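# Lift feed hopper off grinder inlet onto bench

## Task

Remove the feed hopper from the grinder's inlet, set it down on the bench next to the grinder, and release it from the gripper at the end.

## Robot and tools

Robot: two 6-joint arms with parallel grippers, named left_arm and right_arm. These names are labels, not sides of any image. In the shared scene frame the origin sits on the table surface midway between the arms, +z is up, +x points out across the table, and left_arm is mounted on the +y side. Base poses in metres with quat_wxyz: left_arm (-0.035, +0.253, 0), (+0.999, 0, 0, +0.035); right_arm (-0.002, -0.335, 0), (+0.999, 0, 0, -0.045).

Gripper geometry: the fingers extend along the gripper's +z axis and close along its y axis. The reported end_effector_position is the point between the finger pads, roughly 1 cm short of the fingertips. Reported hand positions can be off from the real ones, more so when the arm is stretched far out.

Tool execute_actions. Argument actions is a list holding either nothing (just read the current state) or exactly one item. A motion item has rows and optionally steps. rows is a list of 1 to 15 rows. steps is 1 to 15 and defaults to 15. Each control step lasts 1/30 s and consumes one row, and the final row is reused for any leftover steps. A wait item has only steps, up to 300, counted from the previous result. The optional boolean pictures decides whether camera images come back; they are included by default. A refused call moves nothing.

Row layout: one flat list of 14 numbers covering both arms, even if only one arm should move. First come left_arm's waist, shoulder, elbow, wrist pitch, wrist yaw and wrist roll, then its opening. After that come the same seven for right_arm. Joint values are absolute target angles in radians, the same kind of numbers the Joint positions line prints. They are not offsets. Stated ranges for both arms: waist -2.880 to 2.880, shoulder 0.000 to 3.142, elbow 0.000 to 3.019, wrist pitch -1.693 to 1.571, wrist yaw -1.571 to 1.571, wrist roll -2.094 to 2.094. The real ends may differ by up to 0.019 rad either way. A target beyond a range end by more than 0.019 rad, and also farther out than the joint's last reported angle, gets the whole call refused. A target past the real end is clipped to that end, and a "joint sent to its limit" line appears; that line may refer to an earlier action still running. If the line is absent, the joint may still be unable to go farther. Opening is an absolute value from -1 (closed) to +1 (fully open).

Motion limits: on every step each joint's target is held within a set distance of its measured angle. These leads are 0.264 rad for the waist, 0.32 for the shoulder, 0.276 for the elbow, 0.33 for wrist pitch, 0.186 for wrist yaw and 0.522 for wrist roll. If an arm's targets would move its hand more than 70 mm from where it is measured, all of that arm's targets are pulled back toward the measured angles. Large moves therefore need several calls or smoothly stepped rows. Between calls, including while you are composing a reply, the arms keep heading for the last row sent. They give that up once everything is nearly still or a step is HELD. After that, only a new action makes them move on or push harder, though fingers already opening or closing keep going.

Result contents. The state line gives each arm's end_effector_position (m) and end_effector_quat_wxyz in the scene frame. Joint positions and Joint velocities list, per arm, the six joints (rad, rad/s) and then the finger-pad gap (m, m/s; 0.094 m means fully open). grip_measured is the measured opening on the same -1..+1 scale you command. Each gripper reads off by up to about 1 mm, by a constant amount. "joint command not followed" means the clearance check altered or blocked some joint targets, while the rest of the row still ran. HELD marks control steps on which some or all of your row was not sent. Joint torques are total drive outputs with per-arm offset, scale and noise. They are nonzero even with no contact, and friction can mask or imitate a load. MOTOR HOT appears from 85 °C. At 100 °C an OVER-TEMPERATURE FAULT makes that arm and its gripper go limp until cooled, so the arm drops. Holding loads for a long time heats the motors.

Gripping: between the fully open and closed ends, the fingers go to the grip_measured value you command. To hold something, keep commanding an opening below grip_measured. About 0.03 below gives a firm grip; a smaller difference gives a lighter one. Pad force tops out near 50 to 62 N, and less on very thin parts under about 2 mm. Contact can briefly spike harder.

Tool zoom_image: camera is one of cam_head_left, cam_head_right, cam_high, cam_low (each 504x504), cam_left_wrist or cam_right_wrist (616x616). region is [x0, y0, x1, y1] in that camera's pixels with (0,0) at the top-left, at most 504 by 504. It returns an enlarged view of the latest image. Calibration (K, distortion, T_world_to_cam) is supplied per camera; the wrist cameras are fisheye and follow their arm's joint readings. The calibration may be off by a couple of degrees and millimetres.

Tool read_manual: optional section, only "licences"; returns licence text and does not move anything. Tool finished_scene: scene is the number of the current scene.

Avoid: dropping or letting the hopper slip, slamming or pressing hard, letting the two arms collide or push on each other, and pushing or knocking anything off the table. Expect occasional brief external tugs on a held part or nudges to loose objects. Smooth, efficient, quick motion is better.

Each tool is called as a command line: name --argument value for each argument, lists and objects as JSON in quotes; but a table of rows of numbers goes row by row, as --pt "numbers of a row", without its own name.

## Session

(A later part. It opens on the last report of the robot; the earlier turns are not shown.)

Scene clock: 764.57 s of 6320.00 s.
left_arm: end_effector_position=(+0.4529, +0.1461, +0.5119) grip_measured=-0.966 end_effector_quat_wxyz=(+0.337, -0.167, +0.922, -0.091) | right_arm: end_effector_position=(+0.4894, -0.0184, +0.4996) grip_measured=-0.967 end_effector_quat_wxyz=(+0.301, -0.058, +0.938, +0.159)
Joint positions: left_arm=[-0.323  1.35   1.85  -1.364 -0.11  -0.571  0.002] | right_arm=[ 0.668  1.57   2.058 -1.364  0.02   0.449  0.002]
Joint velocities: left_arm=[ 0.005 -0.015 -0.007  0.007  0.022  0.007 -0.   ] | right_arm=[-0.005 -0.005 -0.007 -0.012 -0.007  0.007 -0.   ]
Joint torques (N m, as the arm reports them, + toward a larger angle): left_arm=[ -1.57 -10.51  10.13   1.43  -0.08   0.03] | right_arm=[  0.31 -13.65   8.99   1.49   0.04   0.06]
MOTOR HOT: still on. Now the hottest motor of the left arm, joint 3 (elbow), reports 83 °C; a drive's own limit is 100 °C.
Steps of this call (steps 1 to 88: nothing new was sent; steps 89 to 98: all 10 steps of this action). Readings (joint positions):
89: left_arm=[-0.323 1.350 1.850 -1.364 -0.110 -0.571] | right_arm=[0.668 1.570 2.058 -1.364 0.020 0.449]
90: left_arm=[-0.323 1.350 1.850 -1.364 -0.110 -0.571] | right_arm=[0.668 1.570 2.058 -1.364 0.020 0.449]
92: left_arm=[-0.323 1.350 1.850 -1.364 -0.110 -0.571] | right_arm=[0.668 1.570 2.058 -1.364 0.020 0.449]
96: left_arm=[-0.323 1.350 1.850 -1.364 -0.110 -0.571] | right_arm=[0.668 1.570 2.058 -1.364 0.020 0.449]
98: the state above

execute_actions --actions '[{"rows": [[-0.318,1.338,1.850,-1.364,-0.110,-0.571,-1,0.673,1.582,2.075,-1.364,0.021,0.449,-1],[-0.313,1.326,1.850,-1.364,-0.110,-0.571,-1,0.678,1.594,2.092,-1.364,0.021,0.449,-1],[-0.308,1.315,1.850,-1.364,-0.110,-0.571,-1,0.683,1.606,2.108,-1.364,0.021,0.449,-1]], "steps": 15}]' --pictures false

Scene clock: 814.00 s of 6320.00 s.
left_arm: end_effector_position=(+0.4517, +0.1475, +0.5119) grip_measured=-0.966 end_effector_quat_wxyz=(+0.337, -0.169, +0.922, -0.092) | right_arm: end_effector_position=(+0.4898, -0.0166, +0.4990) grip_measured=-0.967 end_effector_quat_wxyz=(+0.300, -0.059, +0.938, +0.160)
Joint positions: left_arm=[-0.32   1.346  1.847 -1.364 -0.107 -0.572  0.002] | right_arm=[ 0.67   1.573  2.061 -1.364  0.017  0.448  0.002]
Joint velocities: left_arm=[ 0.005  0.005 -0.002  0.002  0.051 -0.007  0.   ] | right_arm=[-0.005  0.005 -0.007 -0.007  0.022  0.007 -0.001]
Joint torques (N m, as the arm reports them, + toward a larger angle): left_arm=[ -0.54 -12.36  10.52   1.39  -0.22   0.04] | right_arm=[  1.85 -10.61  12.38   1.4    0.15  -0.07]
MOTOR HOT: cleared. Now the hottest motor of the left arm, joint 3 (elbow), reports 67 °C.
Steps of this call (steps 1 to 15: the robot went on to your last target; steps 16 to 90: nothing new was sent; then 45.93 s passed at rest; steps 91 to 105: all 15 steps of this action). Readings (joint positions):
91: left_arm=[-0.323 1.350 1.850 -1.364 -0.110 -0.571] | right_arm=[0.668 1.570 2.058 -1.364 0.020 0.449]
92: left_arm=[-0.323 1.350 1.850 -1.364 -0.110 -0.571] | right_arm=[0.668 1.570 2.058 -1.364 0.020 0.449]
94: left_arm=[-0.321 1.348 1.848 -1.364 -0.108 -0.571] | right_arm=[0.669 1.572 2.060 -1.364 0.017 0.449]
98: left_arm=[-0.320 1.346 1.847 -1.364 -0.107 -0.572] | right_arm=[0.670 1.573 2.061 -1.364 0.017 0.448]
105: the state above

execute_actions --actions '[{"rows": [[-0.302,1.305,1.845,-1.364,-0.107,-0.572,-1,0.688,1.616,2.113,-1.364,0.017,0.448,-1],[-0.298,1.295,1.843,-1.364,-0.107,-0.572,-1,0.692,1.626,2.115,-1.366,0.017,0.448,-1]], "steps": 15}]' --pictures false

Scene clock: 819.00 s of 6320.00 s.
left_arm: end_effector_position=(+0.4482, +0.1507, +0.5116) grip_measured=-0.966 end_effector_quat_wxyz=(+0.336, -0.175, +0.921, -0.096) | right_arm: end_effector_position=(+0.4894, -0.0125, +0.4999) grip_measured=-0.967 end_effector_quat_wxyz=(+0.301, -0.067, +0.938, +0.161)
Joint positions: left_arm=[-0.313  1.335  1.835 -1.363 -0.099 -0.581  0.002] | right_arm=[ 0.675  1.578  2.069 -1.365  0.014  0.437  0.002]
Joint velocities: left_arm=[-0.005  0.005 -0.027 -0.007 -0.007 -0.022  0.   ] | right_arm=[-0.015 -0.005  0.002 -0.007  0.007 -0.051  0.001]
Joint torques (N m, as the arm reports them, + toward a larger angle): left_arm=[ -0.25 -12.99  10.96   1.33  -0.39   0.11] | right_arm=[ 2.59 -9.36 12.21  1.23  0.09  0.01]
Steps of this call (steps 1 to 15: the robot went on to your last target; steps 16 to 90: nothing new was sent; then 1.50 s passed at rest; steps 91 to 105: all 15 steps of this action). Readings (joint positions):
91: left_arm=[-0.319 1.345 1.846 -1.364 -0.106 -0.572] | right_arm=[0.670 1.573 2.061 -1.364 0.016 0.448]
92: left_arm=[-0.318 1.343 1.844 -1.363 -0.105 -0.573] | right_arm=[0.670 1.575 2.063 -1.364 0.015 0.448]
94: left_arm=[-0.314 1.338 1.838 -1.363 -0.101 -0.577] | right_arm=[0.673 1.577 2.067 -1.365 0.014 0.443]
98: left_arm=[-0.313 1.335 1.835 -1.363 -0.099 -0.581] | right_arm=[0.675 1.578 2.069 -1.365 0.014 0.438]
105: the state above

execute_actions --actions '[{"rows": [[-0.295,1.290,1.860,-1.360,-0.097,-0.585,-1,0.695,1.610,2.130,-1.362,0.012,0.432,-1],[-0.292,1.288,1.885,-1.357,-0.095,-0.590,-1,0.697,1.600,2.140,-1.360,0.010,0.428,-1],[-0.290,1.285,1.910,-1.354,-0.093,-0.595,-1,0.699,1.590,2.150,-1.357,0.008,0.424,-1]], "steps": 15}]' --pictures false

Scene clock: 831.23 s of 6320.00 s.
left_arm: end_effector_position=(+0.4476, +0.1511, +0.5124) grip_measured=-0.966 end_effector_quat_wxyz=(+0.335, -0.176, +0.920, -0.101) | right_arm: end_effector_position=(+0.4888, -0.0119, +0.5017) grip_measured=-0.968 end_effector_quat_wxyz=(+0.302, -0.071, +0.937, +0.162)
Joint positions: left_arm=[-0.309  1.333  1.835 -1.362 -0.089 -0.584  0.002] | right_arm=[ 0.676  1.578  2.073 -1.366  0.012  0.43   0.002]
Joint velocities: left_arm=[-0.005 -0.005 -0.002  0.007  0.037 -0.007  0.   ] | right_arm=[ 0.005 -0.015 -0.007 -0.002 -0.037 -0.037  0.001]
Joint torques (N m, as the arm reports them, + toward a larger angle): left_arm=[ -0.01 -13.53  17.39   1.8   -0.26  -0.08] | right_arm=[  3.62 -12.02  14.48   2.08  -0.09  -0.1 ]
Steps of this call (steps 1 to 15: the robot went on to your last target; steps 16 to 90: nothing new was sent; then 8.73 s passed at rest; steps 91 to 105: all 15 steps of this action). Readings (joint positions):
91: left_arm=[-0.312 1.335 1.835 -1.362 -0.097 -0.582] | right_arm=[0.675 1.578 2.070 -1.365 0.014 0.436]
92: left_arm=[-0.311 1.334 1.835 -1.362 -0.094 -0.583] | right_arm=[0.675 1.578 2.071 -1.366 0.013 0.434]
94: left_arm=[-0.309 1.333 1.835 -1.362 -0.089 -0.584] | right_arm=[0.676 1.578 2.073 -1.366 0.012 0.431]
98: left_arm=[-0.309 1.333 1.835 -1.362 -0.089 -0.584] | right_arm=[0.676 1.578 2.073 -1.366 0.012 0.430]
105: the state above

execute_actions --actions '[{"rows": [[-0.300,1.300,1.915,-1.345,-0.093,-0.590,-1,0.690,1.565,2.140,-1.360,0.010,0.428,-1],[-0.305,1.315,1.925,-1.335,-0.094,-0.583,-1,0.683,1.535,2.128,-1.363,0.013,0.434,-1],[-0.309,1.330,1.935,-1.322,-0.095,-0.575,-1,0.676,1.506,2.115,-1.366,0.017,0.440,-1]], "steps": 15}]' --pictures false

Scene clock: 853.80 s of 6320.00 s.
left_arm: end_effector_position=(+0.4496, +0.1499, +0.5125) grip_measured=-0.966 end_effector_quat_wxyz=(+0.335, -0.172, +0.921, -0.101) | right_arm: end_effector_position=(+0.4881, -0.0141, +0.5033) grip_measured=-0.968 end_effector_quat_wxyz=(+0.303, -0.068, +0.937, +0.161)
Joint positions: left_arm=[-0.309  1.338  1.841 -1.362 -0.086 -0.576  0.002] | right_arm=[ 0.674  1.575  2.073 -1.368  0.015  0.435  0.002]
Joint velocities: left_arm=[ 0.005 -0.024 -0.012 -0.007 -0.022 -0.007 -0.   ] | right_arm=[-0.005  0.015  0.017 -0.007 -0.022 -0.007  0.001]
Joint torques (N m, as the arm reports them, + toward a larger angle): left_arm=[ -1.56 -10.71  19.25   3.23  -0.45   0.04] | right_arm=[  0.35 -19.25  11.96   1.64   0.04   0.02]
Steps of this call (steps 1 to 15: the robot went on to your last target; steps 16 to 90: nothing new was sent; then 19.07 s passed at rest; steps 91 to 105: all 15 steps of this action). Readings (joint positions):
91: left_arm=[-0.309 1.333 1.835 -1.362 -0.089 -0.584] | right_arm=[0.676 1.578 2.073 -1.367 0.012 0.430]
92: left_arm=[-0.309 1.333 1.835 -1.362 -0.088 -0.584] | right_arm=[0.676 1.577 2.073 -1.367 0.012 0.430]
94: left_arm=[-0.309 1.335 1.837 -1.362 -0.088 -0.582] | right_arm=[0.676 1.575 2.073 -1.367 0.015 0.431]
98: left_arm=[-0.309 1.338 1.841 -1.362 -0.086 -0.577] | right_arm=[0.674 1.575 2.073 -1.368 0.015 0.435]
105: the state above

execute_actions --actions '[{"rows": [[-0.309,1.340,1.942,-1.322,-0.092,-0.570,-1,0.674,1.502,2.113,-1.368,0.018,0.442,-1],[-0.310,1.344,1.946,-1.322,-0.092,-0.568,-1,0.673,1.499,2.111,-1.368,0.019,0.444,-1],[-0.310,1.348,1.950,-1.322,-0.093,-0.566,-1,0.673,1.496,2.109,-1.368,0.020,0.446,-1],[-0.311,1.352,1.954,-1.322,-0.094,-0.564,-1,0.672,1.493,2.107,-1.368,0.021,0.448,-1],[-0.312,1.356,1.958,-1.322,-0.095,-0.562,-1,0.672,1.490,2.105,-1.368,0.022,0.450,-1]], "steps": 15}]' --pictures false

Scene clock: 863.83 s of 6320.00 s.
left_arm: end_effector_position=(+0.4540, +0.1459, +0.5133) grip_measured=-0.966 end_effector_quat_wxyz=(+0.335, -0.160, +0.923, -0.100) | right_arm: end_effector_position=(+0.4880, -0.0190, +0.5023) grip_measured=-0.968 end_effector_quat_wxyz=(+0.300, -0.056, +0.939, +0.160)
Joint positions: left_arm=[-0.313  1.352  1.856 -1.363 -0.083 -0.557  0.002] | right_arm=[ 0.669  1.57   2.067 -1.373  0.019  0.453  0.002]
Joint velocities: left_arm=[-0.024 -0.015 -0.012 -0.002 -0.037 -0.051  0.001] | right_arm=[-0.005 -0.005  0.002  0.007  0.022 -0.007  0.001]
Joint torques (N m, as the arm reports them, + toward a larger angle): left_arm=[ -1.45 -10.06  19.94   3.31  -0.57  -0.03] | right_arm=[  0.73 -21.27  11.51   1.67   0.11  -0.02]
Steps of this call (steps 1 to 15: the robot went on to your last target; steps 16 to 90: nothing new was sent; then 6.53 s passed at rest; steps 91 to 105: all 15 steps of this action). Readings (joint positions):
91: left_arm=[-0.309 1.339 1.841 -1.362 -0.085 -0.576] | right_arm=[0.674 1.575 2.073 -1.369 0.015 0.435]
92: left_arm=[-0.309 1.340 1.842 -1.362 -0.084 -0.574] | right_arm=[0.674 1.575 2.073 -1.370 0.016 0.437]
94: left_arm=[-0.310 1.345 1.848 -1.362 -0.083 -0.569] | right_arm=[0.672 1.575 2.072 -1.372 0.018 0.441]
98: left_arm=[-0.313 1.352 1.855 -1.363 -0.083 -0.558] | right_arm=[0.669 1.570 2.067 -1.373 0.019 0.451]
105: the state above

execute_actions --actions '[{"rows": [[-0.314,1.360,1.962,-1.325,-0.090,-0.552,-1,0.668,1.490,2.105,-1.372,0.023,0.458,-1],[-0.315,1.364,1.967,-1.325,-0.091,-0.549,-1,0.667,1.487,2.103,-1.372,0.024,0.461,-1],[-0.316,1.368,1.972,-1.326,-0.092,-0.546,-1,0.666,1.484,2.101,-1.372,0.025,0.464,-1],[-0.317,1.372,1.977,-1.326,-0.093,-0.543,-1,0.665,1.481,2.099,-1.372,0.026,0.467,-1],[-0.318,1.376,1.982,-1.327,-0.094,-0.540,-1,0.664,1.478,2.097,-1.372,0.027,0.470,-1],[-0.319,1.380,1.987,-1.327,-0.095,-0.537,-1,0.663,1.475,2.095,-1.372,0.028,0.473,-1]], "steps": 15}]' --pictures false

Scene clock: 868.87 s of 6320.00 s.
left_arm: end_effector_position=(+0.4582, +0.1409, +0.5146) grip_measured=-0.966 end_effector_quat_wxyz=(+0.333, -0.145, +0.927, -0.097) | right_arm: end_effector_position=(+0.4858, -0.0253, +0.5014) grip_measured=-0.968 end_effector_quat_wxyz=(+0.297, -0.038, +0.941, +0.160)
Joint positions: left_arm=[-0.32   1.372  1.881 -1.376 -0.079 -0.53   0.002] | right_arm=[ 0.663  1.559  2.054 -1.379  0.024  0.484  0.002]
Joint velocities: left_arm=[ 0.015 -0.005 -0.007 -0.002 -0.007  0.007  0.   ] | right_arm=[ 0.005 -0.015 -0.007 -0.012 -0.037 -0.066 -0.   ]
Joint torques (N m, as the arm reports them, + toward a larger angle): left_arm=[-1.58 -9.7  20.26  3.64 -0.7  -0.03] | right_arm=[  0.16 -21.21  11.91   1.55   0.13  -0.13]
MOTOR HOT: a motor of the left arm reached 85 °C. Now the hottest motor of the left arm, joint 3 (elbow), reports 85 °C. The temperature limit of the motors' drives, at which the controller stops that arm, is 100 °C. To cool a motor, set the load down, stop pushing, or move to a pose that needs little force.
Steps of this call (steps 1 to 15: the robot went on to your last target; steps 16 to 90: nothing new was sent; then 1.53 s passed at rest; steps 91 to 105: all 15 steps of this action). Readings (joint positions):
91: left_arm=[-0.313 1.353 1.856 -1.364 -0.082 -0.555] | right_arm=[0.669 1.570 2.067 -1.373 0.019 0.454]
92: left_arm=[-0.313 1.354 1.858 -1.365 -0.081 -0.553] | right_arm=[0.668 1.570 2.067 -1.374 0.020 0.456]
94: left_arm=[-0.315 1.359 1.864 -1.368 -0.080 -0.549] | right_arm=[0.667 1.568 2.064 -1.375 0.021 0.461]
98: left_arm=[-0.319 1.369 1.878 -1.375 -0.080 -0.536] | right_arm=[0.663 1.560 2.056 -1.377 0.023 0.475]
105: the state above

Relax to cool.

execute_actions --actions '[{"rows": [[-0.320,1.372,1.881,-1.376,-0.082,-0.530,-1,0.663,1.559,2.054,-1.379,0.024,0.484,-1]], "steps": 8}]' --pictures true

Scene clock: 871.30 s of 6320.00 s.
left_arm: end_effector_position=(+0.4576, +0.1407, +0.5129) grip_measured=-0.966 end_effector_quat_wxyz=(+0.331, -0.143, +0.928, -0.096) | right_arm: end_effector_position=(+0.4864, -0.0249, +0.4988) grip_measured=-0.968 end_effector_quat_wxyz=(+0.295, -0.037, +0.941, +0.159)
Joint positions: left_arm=[-0.32   1.372  1.879 -1.379 -0.077 -0.528  0.002] | right_arm=[ 0.663  1.56   2.05  -1.378  0.024  0.486  0.002]
Joint velocities: left_arm=[-0.015  0.005  0.002 -0.007 -0.037  0.022  0.001] | right_arm=[-0.015 -0.015 -0.002 -0.007  0.125 -0.037  0.   ]
Joint torques (N m, as the arm reports them, + toward a larger angle): left_arm=[ -1.36 -10.33  10.39   1.53  -0.27   0.  ] | right_arm=[  0.17 -14.     9.33   1.2    0.07   0.02]
MOTOR HOT: still on. Now the hottest motor of the left arm, joint 3 (elbow), reports 86 °C; a drive's own limit is 100 °C.
Steps of this call (steps 1 to 15: the robot went on to your last target; steps 16 to 65: nothing new was sent; steps 66 to 73: all 8 steps of this action). Readings (joint positions):
66: left_arm=[-0.320 1.372 1.879 -1.379 -0.078 -0.529] | right_arm=[0.663 1.560 2.050 -1.378 0.024 0.485]
67: left_arm=[-0.320 1.372 1.879 -1.379 -0.077 -0.529] | right_arm=[0.663 1.560 2.050 -1.378 0.024 0.485]
69: left_arm=[-0.320 1.372 1.879 -1.379 -0.077 -0.529] | right_arm=[0.663 1.560 2.050 -1.378 0.024 0.486]
73: the state above
camera_calibration (this result's frames):
cam_left_wrist: T_world_to_cam=[[0.203771, -0.942804, 0.263813, -0.0925695], [-0.975905, -0.217083, -0.0220065, 0.494681], [0.0780172, -0.252972, -0.964323, 0.618226], [0, 0, 0, 1]] pos_world=[0.453393, 0.176506, 0.631476]
cam_right_wrist: T_world_to_cam=[[0.150092, -0.949533, -0.275426, 0.0387204], [-0.987836, -0.155482, -0.00229399, 0.478834], [-0.0406454, 0.27242, -0.96132, 0.628377], [0, 0, 0, 1]] pos_world=[0.492738, -0.0599662, 0.615834]

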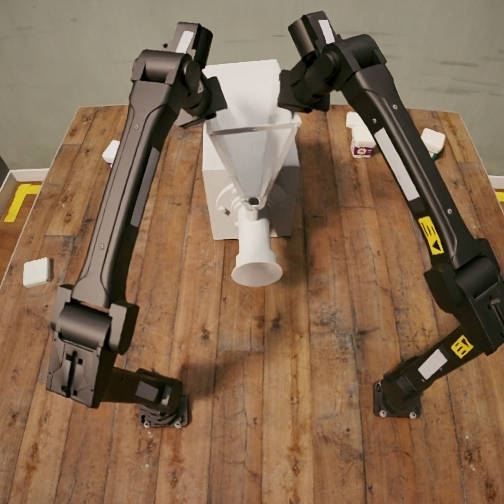

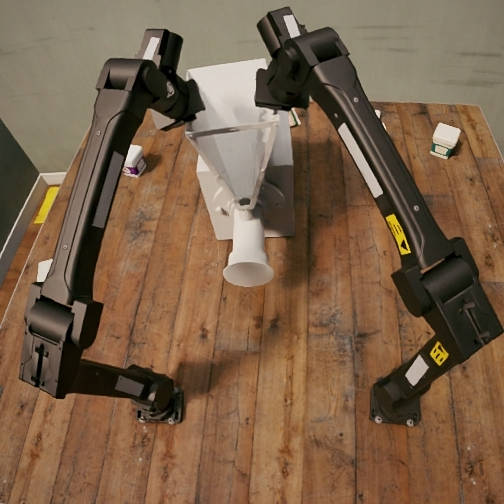

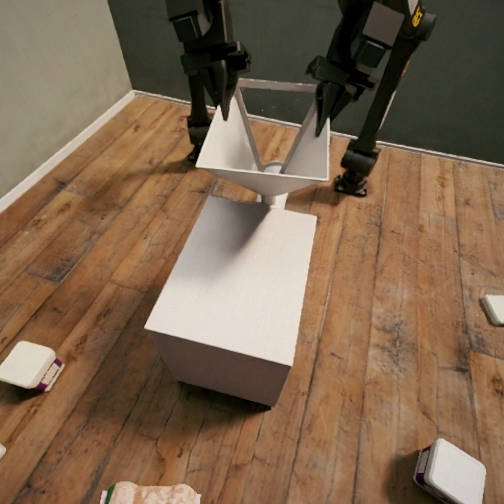

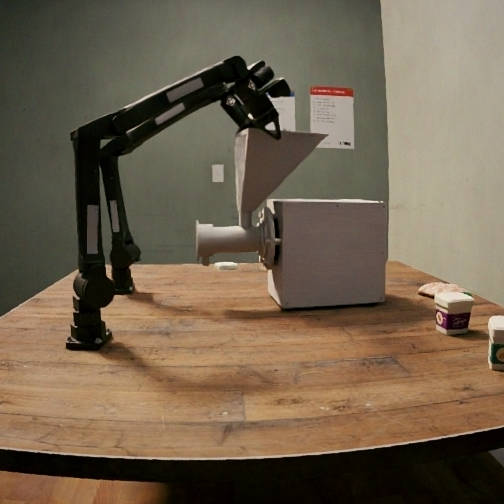

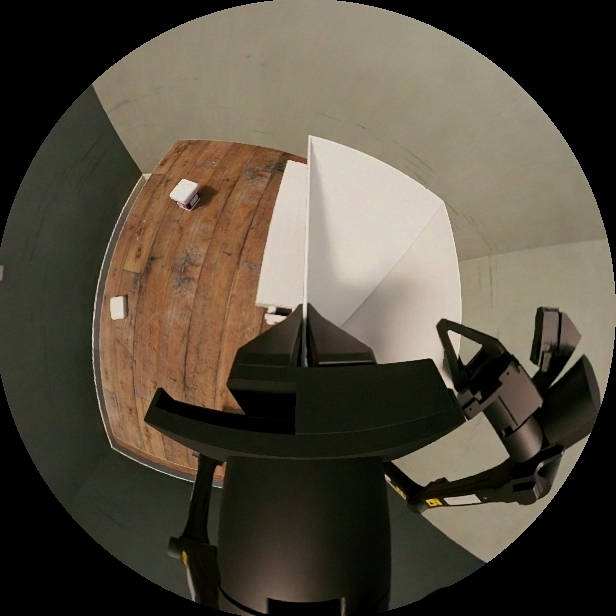

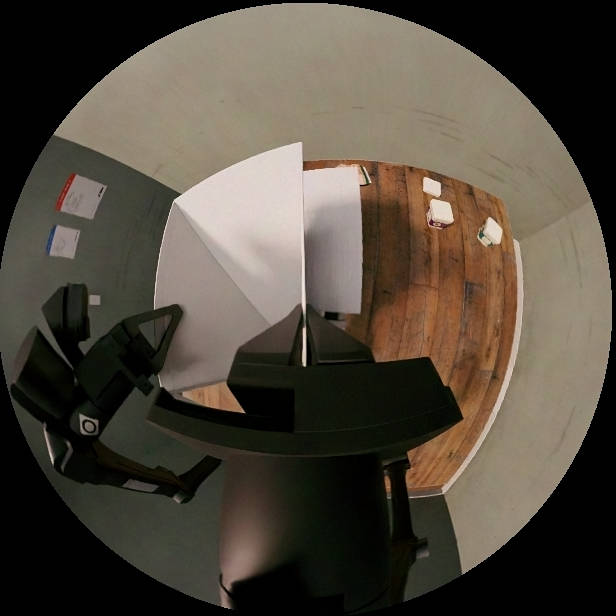

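execute_actions --actions '[{"rows": [[-0.320,1.372,1.881,-1.376,-0.082,-0.530,0.2,0.663,1.559,2.054,-1.379,0.024,0.484,0.2]], "steps": 10}]' --pictures false

execute_actions --actions '[{"rows": [[-0.325,1.34,1.93,-1.40,-0.09,-0.53,0.2,0.663,1.53,2.11,-1.40,0.024,0.48,0.2],[-0.33,1.31,1.96,-1.43,-0.09,-0.53,0.2,0.663,1.51,2.14,-1.43,0.024,0.48,0.2],[-0.335,1.28,1.98,-1.46,-0.09,-0.53,0.2,0.663,1.49,2.17,-1.46,0.024,0.48,0.2]], "steps": 15}]' --pictures false

Scene clock: 930.67 s of 6320.00 s.
left_arm: end_effector_position=(+0.4576, +0.1409, +0.5130) grip_measured=+0.198 end_effector_quat_wxyz=(+0.331, -0.144, +0.928, -0.096) | right_arm: end_effector_position=(+0.4864, -0.0250, +0.4988) grip_measured=+0.197 end_effector_quat_wxyz=(+0.295, -0.037, +0.941, +0.159)
Joint positions: left_arm=[-0.32   1.372  1.879 -1.379 -0.078 -0.528  0.056] | right_arm=[ 0.663  1.56   2.05  -1.378  0.024  0.486  0.056]
Joint velocities: left_arm=[-0.024 -0.015 -0.007 -0.007 -0.081 -0.022  0.002] | right_arm=[ 0.005  0.005  0.012 -0.007 -0.051  0.022  0.001]
Joint torques (N m, as the arm reports them, + toward a larger angle): left_arm=[ -1.69 -10.6   10.44   1.53  -0.21   0.01] | right_arm=[  0.29 -13.87   9.04   1.4    0.02   0.  ]
MOTOR HOT: cleared. Now the hottest motor of the left arm, joint 3 (elbow), reports 69 °C.
Steps of this call (steps 1 to 15: the robot went on to your last target; steps 16 to 90: nothing new was sent; then 56.03 s passed at rest; steps 91 to 100: all 10 steps of this action). Readings (joint positions):
91: left_arm=[-0.320 1.372 1.879 -1.379 -0.078 -0.528] | right_arm=[0.663 1.560 2.050 -1.378 0.024 0.486]
92: left_arm=[-0.320 1.372 1.879 -1.379 -0.078 -0.528] | right_arm=[0.663 1.560 2.050 -1.378 0.024 0.486]
94: left_arm=[-0.320 1.372 1.879 -1.379 -0.078 -0.528] | right_arm=[0.663 1.560 2.050 -1.378 0.024 0.486]
98: left_arm=[-0.320 1.372 1.879 -1.379 -0.078 -0.528] | right_arm=[0.663 1.560 2.050 -1.378 0.024 0.486]
100: the state above

Scene clock: 931.17 s of 6320.00 s.
left_arm: end_effector_position=(+0.3990, +0.1561, +0.5826) grip_measured=+0.198 end_effector_quat_wxyz=(+0.376, -0.143, +0.909, -0.112) | right_arm: end_effector_position=(+0.4473, -0.0502, +0.5694) grip_measured=+0.197 end_effector_quat_wxyz=(+0.331, -0.036, +0.925, +0.181)
Joint positions: left_arm=[-0.323  1.263  1.945 -1.45  -0.087 -0.528  0.056] | right_arm=[ 0.663  1.482  2.134 -1.449  0.024  0.486  0.056]
Joint velocities: left_arm=[-0.015 -0.112  0.037 -0.012 -0.022  0.022  0.001] | right_arm=[-0.015 -0.103  0.046 -0.007 -0.022 -0.007  0.   ]
Joint torques (N m, as the arm reports them, + toward a larger angle): left_arm=[-2.57 -7.21 12.39  1.18 -0.2   0.01] | right_arm=[ 0.24 -9.03 10.96  1.31 -0.01 -0.11]
Steps of this call (steps 1 to 15: all 15 steps of this action). Readings (joint positions):
1: left_arm=[-0.320 1.371 1.879 -1.381 -0.082 -0.528] | right_arm=[0.663 1.560 2.051 -1.380 0.024 0.486]
2: left_arm=[-0.320 1.368 1.881 -1.390 -0.085 -0.528] | right_arm=[0.663 1.559 2.055 -1.390 0.024 0.486]
4: left_arm=[-0.320 1.359 1.885 -1.418 -0.085 -0.528] | right_arm=[0.663 1.556 2.067 -1.419 0.024 0.486]
8: left_arm=[-0.321 1.321 1.907 -1.447 -0.086 -0.528] | right_arm=[0.663 1.532 2.098 -1.445 0.024 0.486]
15: the state above

execute_actions --actions '[{"rows": [[-0.32,1.32,2.04,-1.44,-0.07,-0.45,-0.2,0.60,1.46,2.16,-1.46,0.024,0.48,0.2],[-0.31,1.38,2.09,-1.435,-0.06,-0.38,-0.5,0.52,1.44,2.15,-1.46,0.024,0.45,0.2],[-0.30,1.44,2.15,-1.43,-0.05,-0.3,-0.8,0.44,1.42,2.14,-1.46,0.02,0.4,0.2],[-0.29,1.50,2.21,-1.425,-0.03,-0.22,-1,0.36,1.40,2.12,-1.46,0.02,0.35,0.2],[-0.285,1.55,2.26,-1.42,-0.02,-0.15,-1,0.28,1.38,2.10,-1.46,0.02,0.3,0.2],[-0.28,1.60,2.31,-1.415,-0.01,-0.07,-1,0.20,1.36,2.08,-1.46,0.0,0.25,0.2],[-0.272,1.644,2.35,-1.41,0,0,-1,0.12,1.34,2.06,-1.46,0.0,0.2,0.2],[-0.272,1.644,2.35,-1.41,0,0,-1,0.04,1.32,2.04,-1.46,0.0,0.15,0.2],[-0.272,1.644,2.35,-1.41,0,0,-1,-0.04,1.30,2.02,-1.46,0.0,0.1,0.2],[-0.272,1.644,2.35,-1.41,0,0,-1,-0.10,1.28,2.0,-1.46,0.0,0.0,0.2]], "steps": 15}]' --pictures false

execute_actions --actions '[{"steps": 20}]' --pictures true

Scene clock: 945.10 s of 6320.00 s.
left_arm: end_effector_position=(+0.5659, +0.1257, +0.5496) grip_measured=-0.977 end_effector_quat_wxyz=(+0.378, +0.068, +0.922, -0.049) | right_arm: end_effector_position=(+0.4806, -0.3511, +0.5728) grip_measured=+0.197 end_effector_quat_wxyz=(+0.378, +0.102, +0.920, +0.026)
Joint positions: left_arm=[-0.28   1.685  2.315 -1.418 -0.004 -0.06   0.001] | right_arm=[ 0.059  1.356  2.013 -1.45   0.007  0.187  0.056]
Joint velocities: left_arm=[ 0.024  0.366 -0.022 -0.007  0.007  0.256  0.001] | right_arm=[-1.568 -0.298 -0.154  0.007 -0.007 -0.725 -0.   ]
Joint torques (N m, as the arm reports them, + toward a larger angle): left_arm=[ -1.04 -19.18  13.19   1.88   0.19   0.11] | right_arm=[  0.42 -11.61   8.51   1.24  -0.17  -0.1 ]
Steps of this call (steps 1 to 30: the robot went on to your last target; steps 31 to 90: nothing new was sent; then 10.43 s passed at rest; steps 91 to 105: all 15 steps of this action). Readings (joint positions):
91: left_arm=[-0.323 1.278 1.952 -1.451 -0.081 -0.519] | right_arm=[0.659 1.479 2.136 -1.450 0.024 0.486]
92: left_arm=[-0.322 1.290 1.973 -1.452 -0.071 -0.497] | right_arm=[0.647 1.478 2.136 -1.450 0.021 0.482]
94: left_arm=[-0.319 1.351 2.072 -1.451 -0.047 -0.423] | right_arm=[0.592 1.474 2.135 -1.450 0.019 0.462]
98: left_arm=[-0.302 1.509 2.266 -1.430 -0.011 -0.246] | right_arm=[0.414 1.442 2.096 -1.450 0.011 0.385]
105: the state above

Scene clock: 945.77 s of 6320.00 s.
left_arm: end_effector_position=(+0.5479, +0.1297, +0.5745) grip_measured=-0.977 end_effector_quat_wxyz=(+0.399, +0.090, +0.912, -0.042) | right_arm: end_effector_position=(+0.4337, -0.4239, +0.6040) grip_measured=+0.197 end_effector_quat_wxyz=(+0.410, +0.097, +0.906, -0.040)
Joint positions: left_arm=[-0.279  1.642  2.315 -1.418 -0.004 -0.011  0.001] | right_arm=[-0.11   1.271  1.999 -1.45   0.004  0.013  0.056]
Joint velocities: left_arm=[ 0.015 -0.015 -0.017  0.022 -0.081  0.007  0.   ] | right_arm=[-0.005 -0.005  0.007 -0.002 -0.022 -0.037 -0.   ]
Joint torques (N m, as the arm reports them, + toward a larger angle): left_arm=[ -0.96 -13.47  12.86   1.94   0.16   0.08] | right_arm=[ 1.28 -5.44  7.79  1.37 -0.21 -0.15]
Steps of this call (steps 1 to 20: the robot went on to your last target). Readings (joint positions):
1: left_arm=[-0.279 1.695 2.315 -1.418 -0.004 -0.050] | right_arm=[0.006 1.345 2.008 -1.450 0.007 0.158]
2: left_arm=[-0.279 1.701 2.315 -1.418 -0.004 -0.042] | right_arm=[-0.044 1.334 2.003 -1.450 0.007 0.129]
4: left_arm=[-0.279 1.702 2.315 -1.418 -0.004 -0.030] | right_arm=[-0.113 1.314 1.999 -1.450 0.007 0.088]
8: left_arm=[-0.279 1.678 2.315 -1.418 -0.004 -0.018] | right_arm=[-0.121 1.280 1.999 -1.450 0.005 0.043]
20: the state above
camera_calibration (this result's frames):
cam_left_wrist: T_world_to_cam=[[-0.195366, -0.98072, -0.00441084, 0.240103], [-0.962234, 0.192549, -0.192433, 0.619084], [0.189572, -0.0333506, -0.9813, 0.587903], [0, 0, 0, 1]] pos_world=[0.531161, 0.135877, 0.697101]
cam_right_wrist: T_world_to_cam=[[-0.223643, -0.974645, -0.00715982, -0.313785], [-0.949919, 0.219603, -0.222324, 0.640457], [0.218259, -0.04292, -0.974947, 0.598336], [0, 0, 0, 1]] pos_world=[0.407614, -0.420794, 0.723489]

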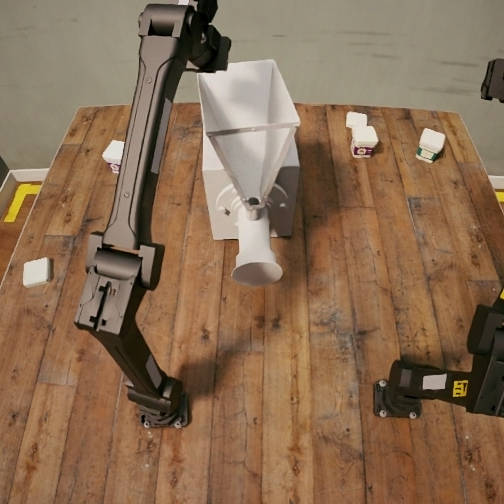

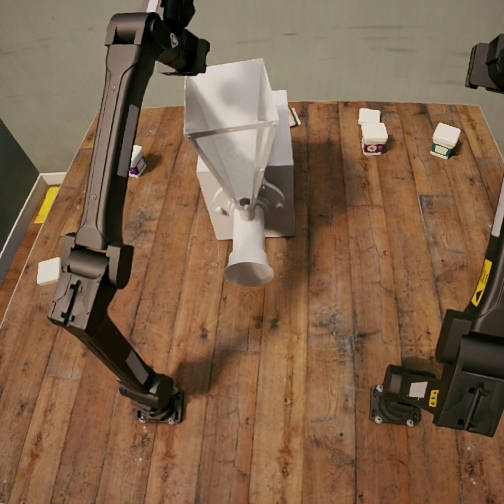

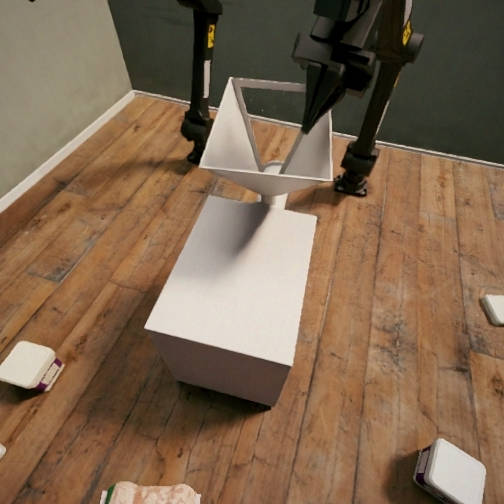

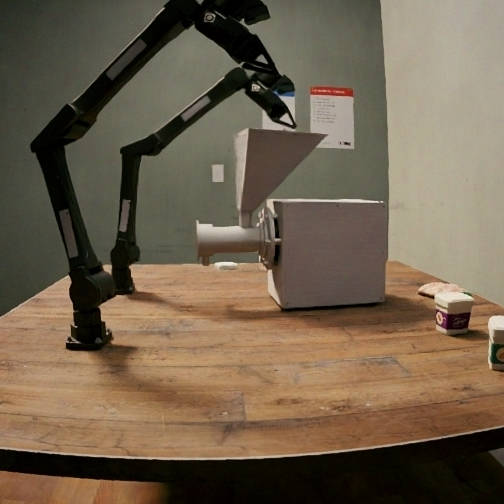

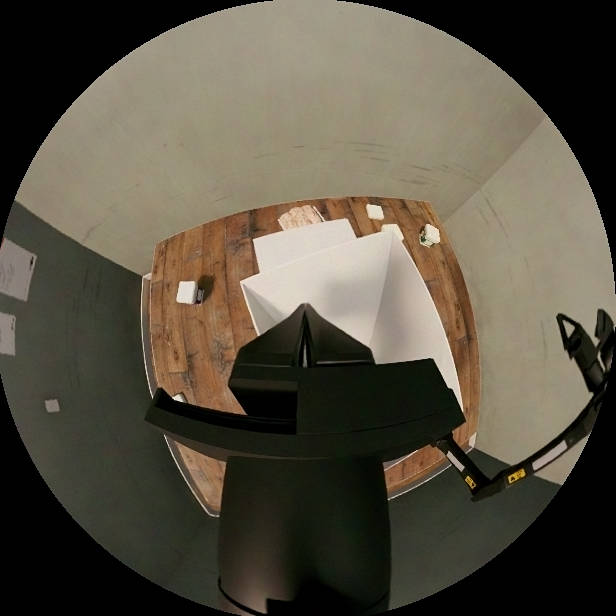

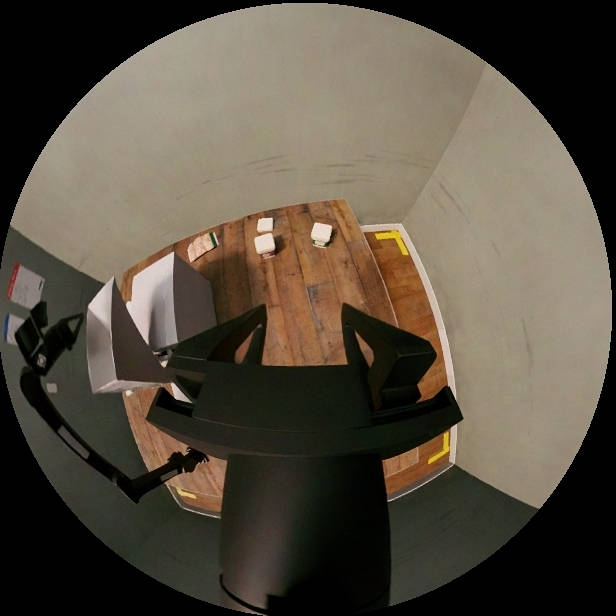

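execute_actions --actions '[{"rows": [[-0.272,1.625,2.29,-1.39,0,0,-1,-0.10,1.28,2.0,-1.46,0,0,0.2],[-0.272,1.617,2.26,-1.375,0,0,-1,-0.10,1.28,2.0,-1.46,0,0,0.2],[-0.272,1.609,2.23,-1.36,0,0,-1,-0.10,1.28,2.0,-1.46,0,0,0.2],[-0.272,1.601,2.20,-1.345,0,0,-1,-0.10,1.28,2.0,-1.46,0,0,0.2],[-0.272,1.593,2.17,-1.33,0,0,-1,-0.10,1.28,2.0,-1.46,0,0,0.2],[-0.272,1.585,2.14,-1.315,0,0,-1,-0.10,1.28,2.0,-1.46,0,0,0.2],[-0.272,1.577,2.115,-1.30,0,0,-1,-0.10,1.28,2.0,-1.46,0,0,0.2],[-0.272,1.570,2.098,-1.288,0,0,-1,-0.10,1.28,2.0,-1.46,0,0,0.2]], "steps": 15}]' --pictures false

execute_actions --actions '[{"steps": 10}]' --pictures true

Scene clock: 953.90 s of 6320.00 s.
left_arm: end_effector_position=(+0.5518, +0.1286, +0.5205) grip_measured=-0.977 end_effector_quat_wxyz=(+0.377, +0.092, +0.921, -0.040) | right_arm: end_effector_position=(+0.4337, -0.4239, +0.6040) grip_measured=+0.197 end_effector_quat_wxyz=(+0.410, +0.096, +0.906, -0.041)
Joint positions: left_arm=[-0.279  1.585  2.098 -1.307 -0.002 -0.009  0.001] | right_arm=[-0.11   1.271  1.999 -1.45   0.004  0.01   0.056]
Joint velocities: left_arm=[-0.015 -0.005 -0.017  0.066  0.139  0.037 -0.001] | right_arm=[-0.015  0.005 -0.002  0.012 -0.051  0.007 -0.   ]
Joint torques (N m, as the arm reports them, + toward a larger angle): left_arm=[ -0.96 -14.65  10.13   2.18  -0.05   0.12] | right_arm=[ 1.18 -6.78  7.9   1.41 -0.18 -0.17]
Steps of this call (steps 1 to 15: the robot went on to your last target; steps 16 to 90: nothing new was sent; then 4.63 s passed at rest; steps 91 to 105: all 15 steps of this action). Readings (joint positions):
91: left_arm=[-0.279 1.642 2.311 -1.415 -0.004 -0.010] | right_arm=[-0.110 1.271 1.999 -1.450 0.004 0.011]
92: left_arm=[-0.279 1.637 2.299 -1.407 -0.004 -0.010] | right_arm=[-0.110 1.271 1.999 -1.450 0.004 0.011]
94: left_arm=[-0.279 1.621 2.254 -1.383 -0.004 -0.010] | right_arm=[-0.110 1.271 1.999 -1.450 0.004 0.011]
98: left_arm=[-0.279 1.588 2.141 -1.331 -0.004 -0.010] | right_arm=[-0.110 1.271 1.999 -1.450 0.004 0.011]
105: the state above

Scene clock: 954.23 s of 6320.00 s.
left_arm: end_effector_position=(+0.5520, +0.1284, +0.5211) grip_measured=-0.977 end_effector_quat_wxyz=(+0.378, +0.092, +0.920, -0.041) | right_arm: end_effector_position=(+0.4337, -0.4239, +0.6040) grip_measured=+0.197 end_effector_quat_wxyz=(+0.410, +0.096, +0.906, -0.041)
Joint positions: left_arm=[-0.279  1.584  2.098 -1.305 -0.002 -0.009  0.001] | right_arm=[-0.11   1.271  1.999 -1.45   0.004  0.01   0.056]
Joint velocities: left_arm=[-0.005  0.005 -0.012 -0.012 -0.007  0.007 -0.001] | right_arm=[-0.015  0.005 -0.012 -0.002  0.066  0.007 -0.   ]
Joint torques (N m, as the arm reports them, + toward a larger angle): left_arm=[ -0.89 -14.53  10.2    2.29   0.1    0.09] | right_arm=[ 1.15 -6.06  7.9   1.11 -0.14 -0.14]
Steps of this call (steps 1 to 10: the robot went on to your last target). Readings (joint positions):
1: left_arm=[-0.279 1.585 2.098 -1.305 -0.002 -0.009] | right_arm=[-0.110 1.271 1.999 -1.450 0.004 0.010]
2: left_arm=[-0.279 1.584 2.098 -1.305 -0.002 -0.009] | right_arm=[-0.110 1.271 1.999 -1.450 0.004 0.010]
4: left_arm=[-0.279 1.584 2.098 -1.305 -0.002 -0.009] | right_arm=[-0.110 1.271 1.999 -1.450 0.004 0.010]
8: left_arm=[-0.279 1.584 2.098 -1.305 -0.002 -0.009] | right_arm=[-0.110 1.271 1.999 -1.450 0.004 0.010]
10: the state above
camera_calibration (this result's frames):
cam_left_wrist: T_world_to_cam=[[-0.197954, -0.9802, -0.00469557, 0.240995], [-0.969323, 0.196464, -0.147699, 0.593153], [0.145697, -0.024686, -0.989021, 0.561842], [0, 0, 0, 1]] pos_world=[0.540803, 0.13356, 0.644414]
cam_right_wrist: T_world_to_cam=[[-0.222171, -0.974993, -0.00544255, -0.315608], [-0.950328, 0.217792, -0.22236, 0.639888], [0.217985, -0.0442297, -0.974949, 0.597902], [0, 0, 0, 1]] pos_world=[0.407651, -0.420633, 0.723492]

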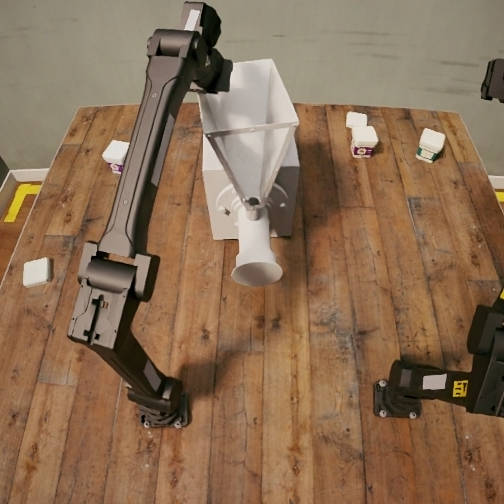

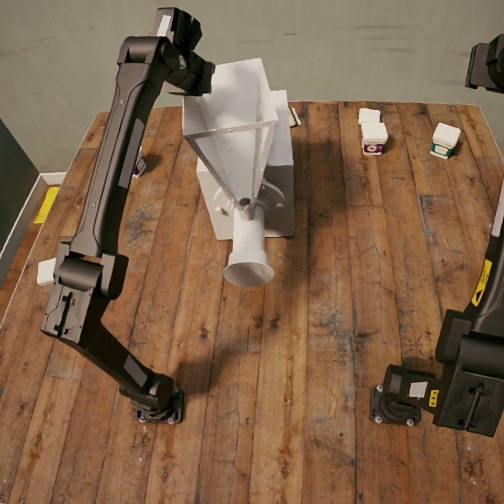

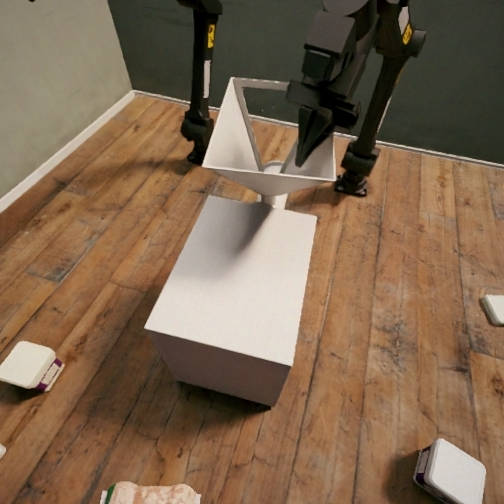

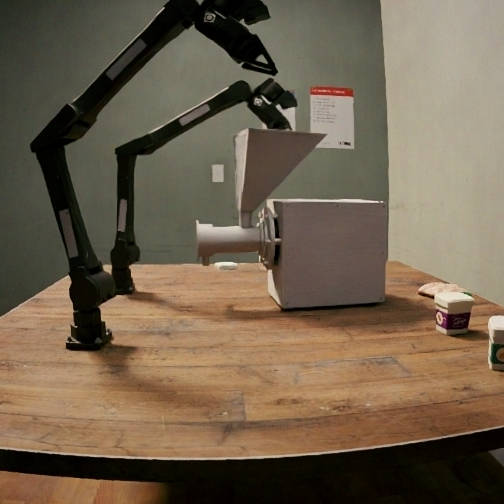

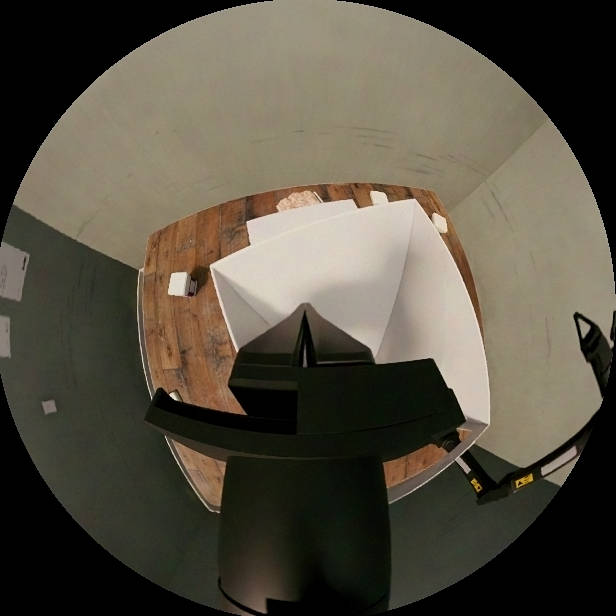

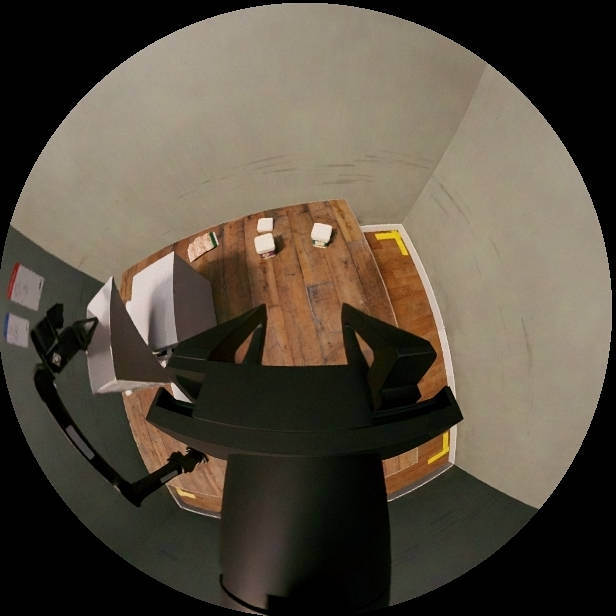

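execute_actions --actions '[{"rows": [[-0.272,1.585,2.17,-1.33,0,0,-1,-0.10,1.28,2.0,-1.46,0,0,0.2],[-0.272,1.59,2.20,-1.35,0,0,-1,-0.10,1.28,2.0,-1.46,0,0,0.2],[-0.272,1.595,2.23,-1.37,0,-0.1,-1,-0.10,1.28,2.0,-1.46,0,0,0.2],[-0.272,1.60,2.26,-1.385,0,-0.2,-1,-0.10,1.28,2.0,-1.46,0,0,0.2],[-0.272,1.605,2.28,-1.39,0,-0.3,-1,-0.10,1.28,2.0,-1.46,0,0,0.2],[-0.272,1.605,2.28,-1.39,0,-0.4,-1,-0.10,1.28,2.0,-1.46,0,0,0.2],[-0.265,1.605,2.28,-1.39,0,-0.44,-1,-0.10,1.28,2.0,-1.46,0,0,0.2],[-0.25,1.605,2.28,-1.39,0,-0.44,-0.7,-0.10,1.28,2.0,-1.46,0,0,0.2],[-0.235,1.605,2.28,-1.39,0,-0.44,-0.4,-0.10,1.28,2.0,-1.46,0,0,0.2],[-0.22,1.605,2.28,-1.39,0,-0.44,-0.1,-0.10,1.28,2.0,-1.46,0,0,0.2],[-0.215,1.605,2.28,-1.39,0,-0.44,0.1,-0.10,1.28,2.0,-1.46,0,0,0.2]], "steps": 15}]' --pictures false

execute_actions --actions '[{"steps": 12}]' --pictures true

Scene clock: 989.60 s of 6320.00 s.
left_arm: end_effector_position=(+0.5470, +0.1628, +0.5688) grip_measured=+0.098 end_effector_quat_wxyz=(+0.388, -0.109, +0.909, -0.108) | right_arm: end_effector_position=(+0.4337, -0.4239, +0.6040) grip_measured=+0.197 end_effector_quat_wxyz=(+0.410, +0.096, +0.906, -0.041)
Joint positions: left_arm=[-0.224  1.601  2.241 -1.381 -0.001 -0.392  0.052] | right_arm=[-0.11   1.271  1.999 -1.45   0.004  0.01   0.056]
Joint velocities: left_arm=[ 0.2   -0.005 -0.007 -0.042 -0.037 -0.256 -0.   ] | right_arm=[-0.005  0.015  0.002 -0.002 -0.022  0.051 -0.001]
Joint torques (N m, as the arm reports them, + toward a larger angle): left_arm=[ -2.06 -13.01  13.45   1.29   0.05  -0.09] | right_arm=[ 1.95 -5.86  7.78  1.07 -0.17 -0.1 ]
Steps of this call (steps 1 to 15: the robot went on to your last target; steps 16 to 90: nothing new was sent; then 31.87 s passed at rest; steps 91 to 105: all 15 steps of this action). Readings (joint positions):
91: left_arm=[-0.279 1.584 2.101 -1.308 -0.002 -0.009] | right_arm=[-0.110 1.271 1.999 -1.450 0.004 0.010]
92: left_arm=[-0.279 1.586 2.108 -1.318 -0.002 -0.009] | right_arm=[-0.110 1.271 1.999 -1.450 0.004 0.010]
94: left_arm=[-0.279 1.597 2.147 -1.350 -0.002 -0.050] | right_arm=[-0.110 1.271 1.999 -1.450 0.004 0.010]
98: left_arm=[-0.278 1.608 2.224 -1.376 -0.002 -0.248] | right_arm=[-0.110 1.271 1.999 -1.450 0.004 0.010]
105: the state above

Scene clock: 990.00 s of 6320.00 s.
left_arm: end_effector_position=(+0.5480, +0.1692, +0.5684) grip_measured=+0.098 end_effector_quat_wxyz=(+0.386, -0.130, +0.906, -0.113) | right_arm: end_effector_position=(+0.4337, -0.4239, +0.6040) grip_measured=+0.197 end_effector_quat_wxyz=(+0.410, +0.096, +0.906, -0.041)
Joint positions: left_arm=[-0.213  1.602  2.241 -1.381 -0.001 -0.428  0.052] | right_arm=[-0.11   1.271  1.999 -1.45   0.004  0.01   0.056]
Joint velocities: left_arm=[-0.015 -0.015 -0.002 -0.007  0.051  0.007  0.   ] | right_arm=[ 0.005 -0.015 -0.007  0.012  0.007 -0.007 -0.   ]
Joint torques (N m, as the arm reports them, + toward a larger angle): left_arm=[ -1.24 -12.85  13.46   1.17   0.04  -0.02] | right_arm=[ 1.39 -6.35  7.81  1.47 -0.18 -0.13]
Steps of this call (steps 1 to 12: the robot went on to your last target). Readings (joint positions):
1: left_arm=[-0.218 1.602 2.241 -1.381 -0.001 -0.400] | right_arm=[-0.110 1.271 1.999 -1.450 0.004 0.010]
2: left_arm=[-0.214 1.602 2.241 -1.381 -0.001 -0.406] | right_arm=[-0.110 1.271 1.999 -1.450 0.004 0.010]
4: left_arm=[-0.213 1.602 2.241 -1.381 -0.001 -0.415] | right_arm=[-0.110 1.271 1.999 -1.450 0.004 0.010]
8: left_arm=[-0.213 1.602 2.241 -1.381 -0.001 -0.424] | right_arm=[-0.110 1.271 1.999 -1.450 0.004 0.010]
12: the state above
camera_calibration (this result's frames):
cam_left_wrist: T_world_to_cam=[[0.151541, -0.943304, 0.295319, -0.087938], [-0.969424, -0.200175, -0.141943, 0.652093], [0.193011, -0.264779, -0.944796, 0.599754], [0, 0, 0, 1]] pos_world=[0.529721, 0.206383, 0.685174]
cam_right_wrist: T_world_to_cam=[[-0.222171, -0.974993, -0.00544255, -0.315608], [-0.950328, 0.217792, -0.22236, 0.639888], [0.217985, -0.0442297, -0.974949, 0.597902], [0, 0, 0, 1]] pos_world=[0.407651, -0.420633, 0.723492]

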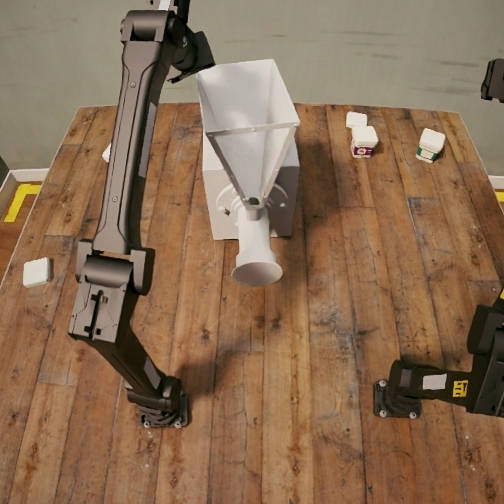

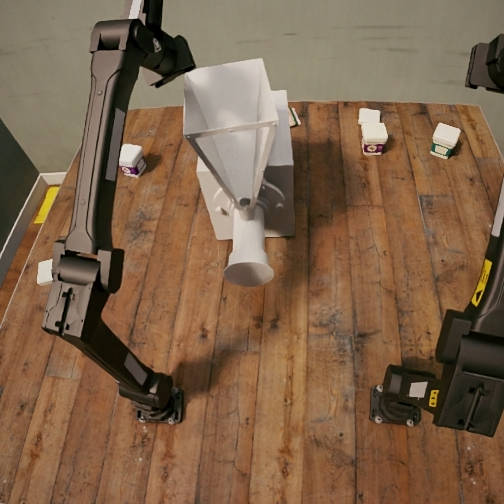

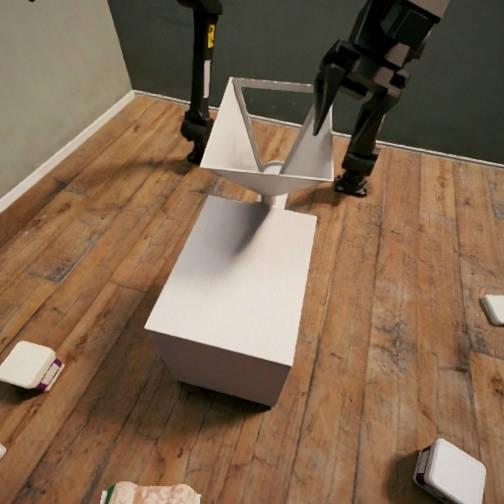

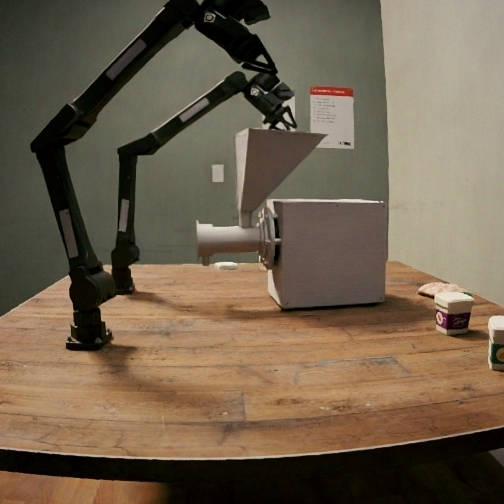

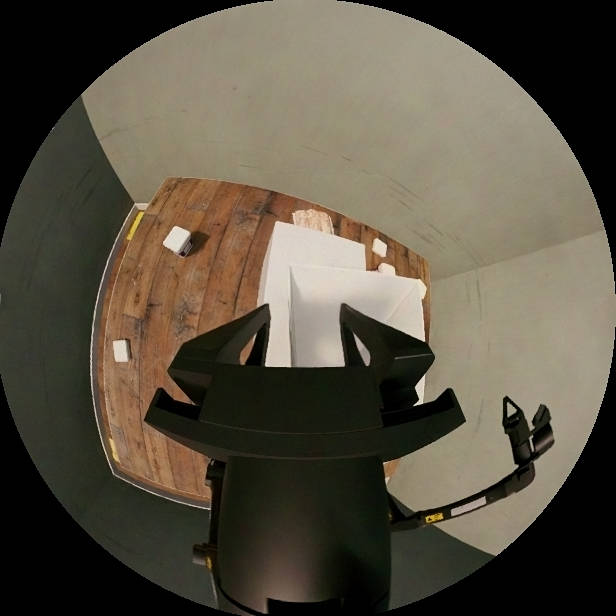

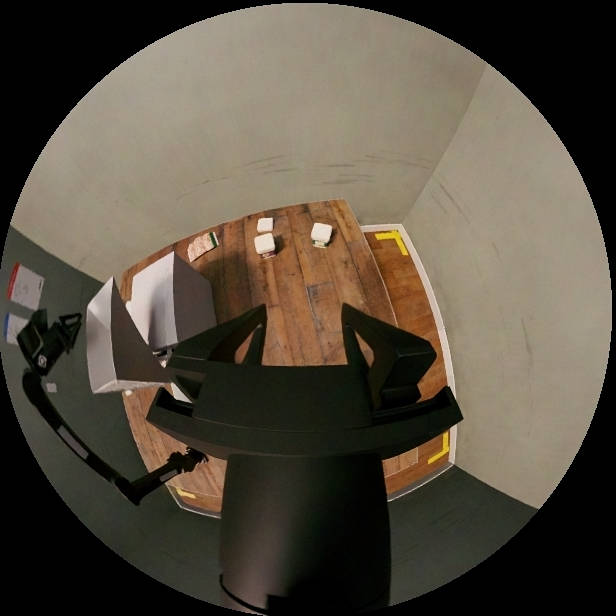

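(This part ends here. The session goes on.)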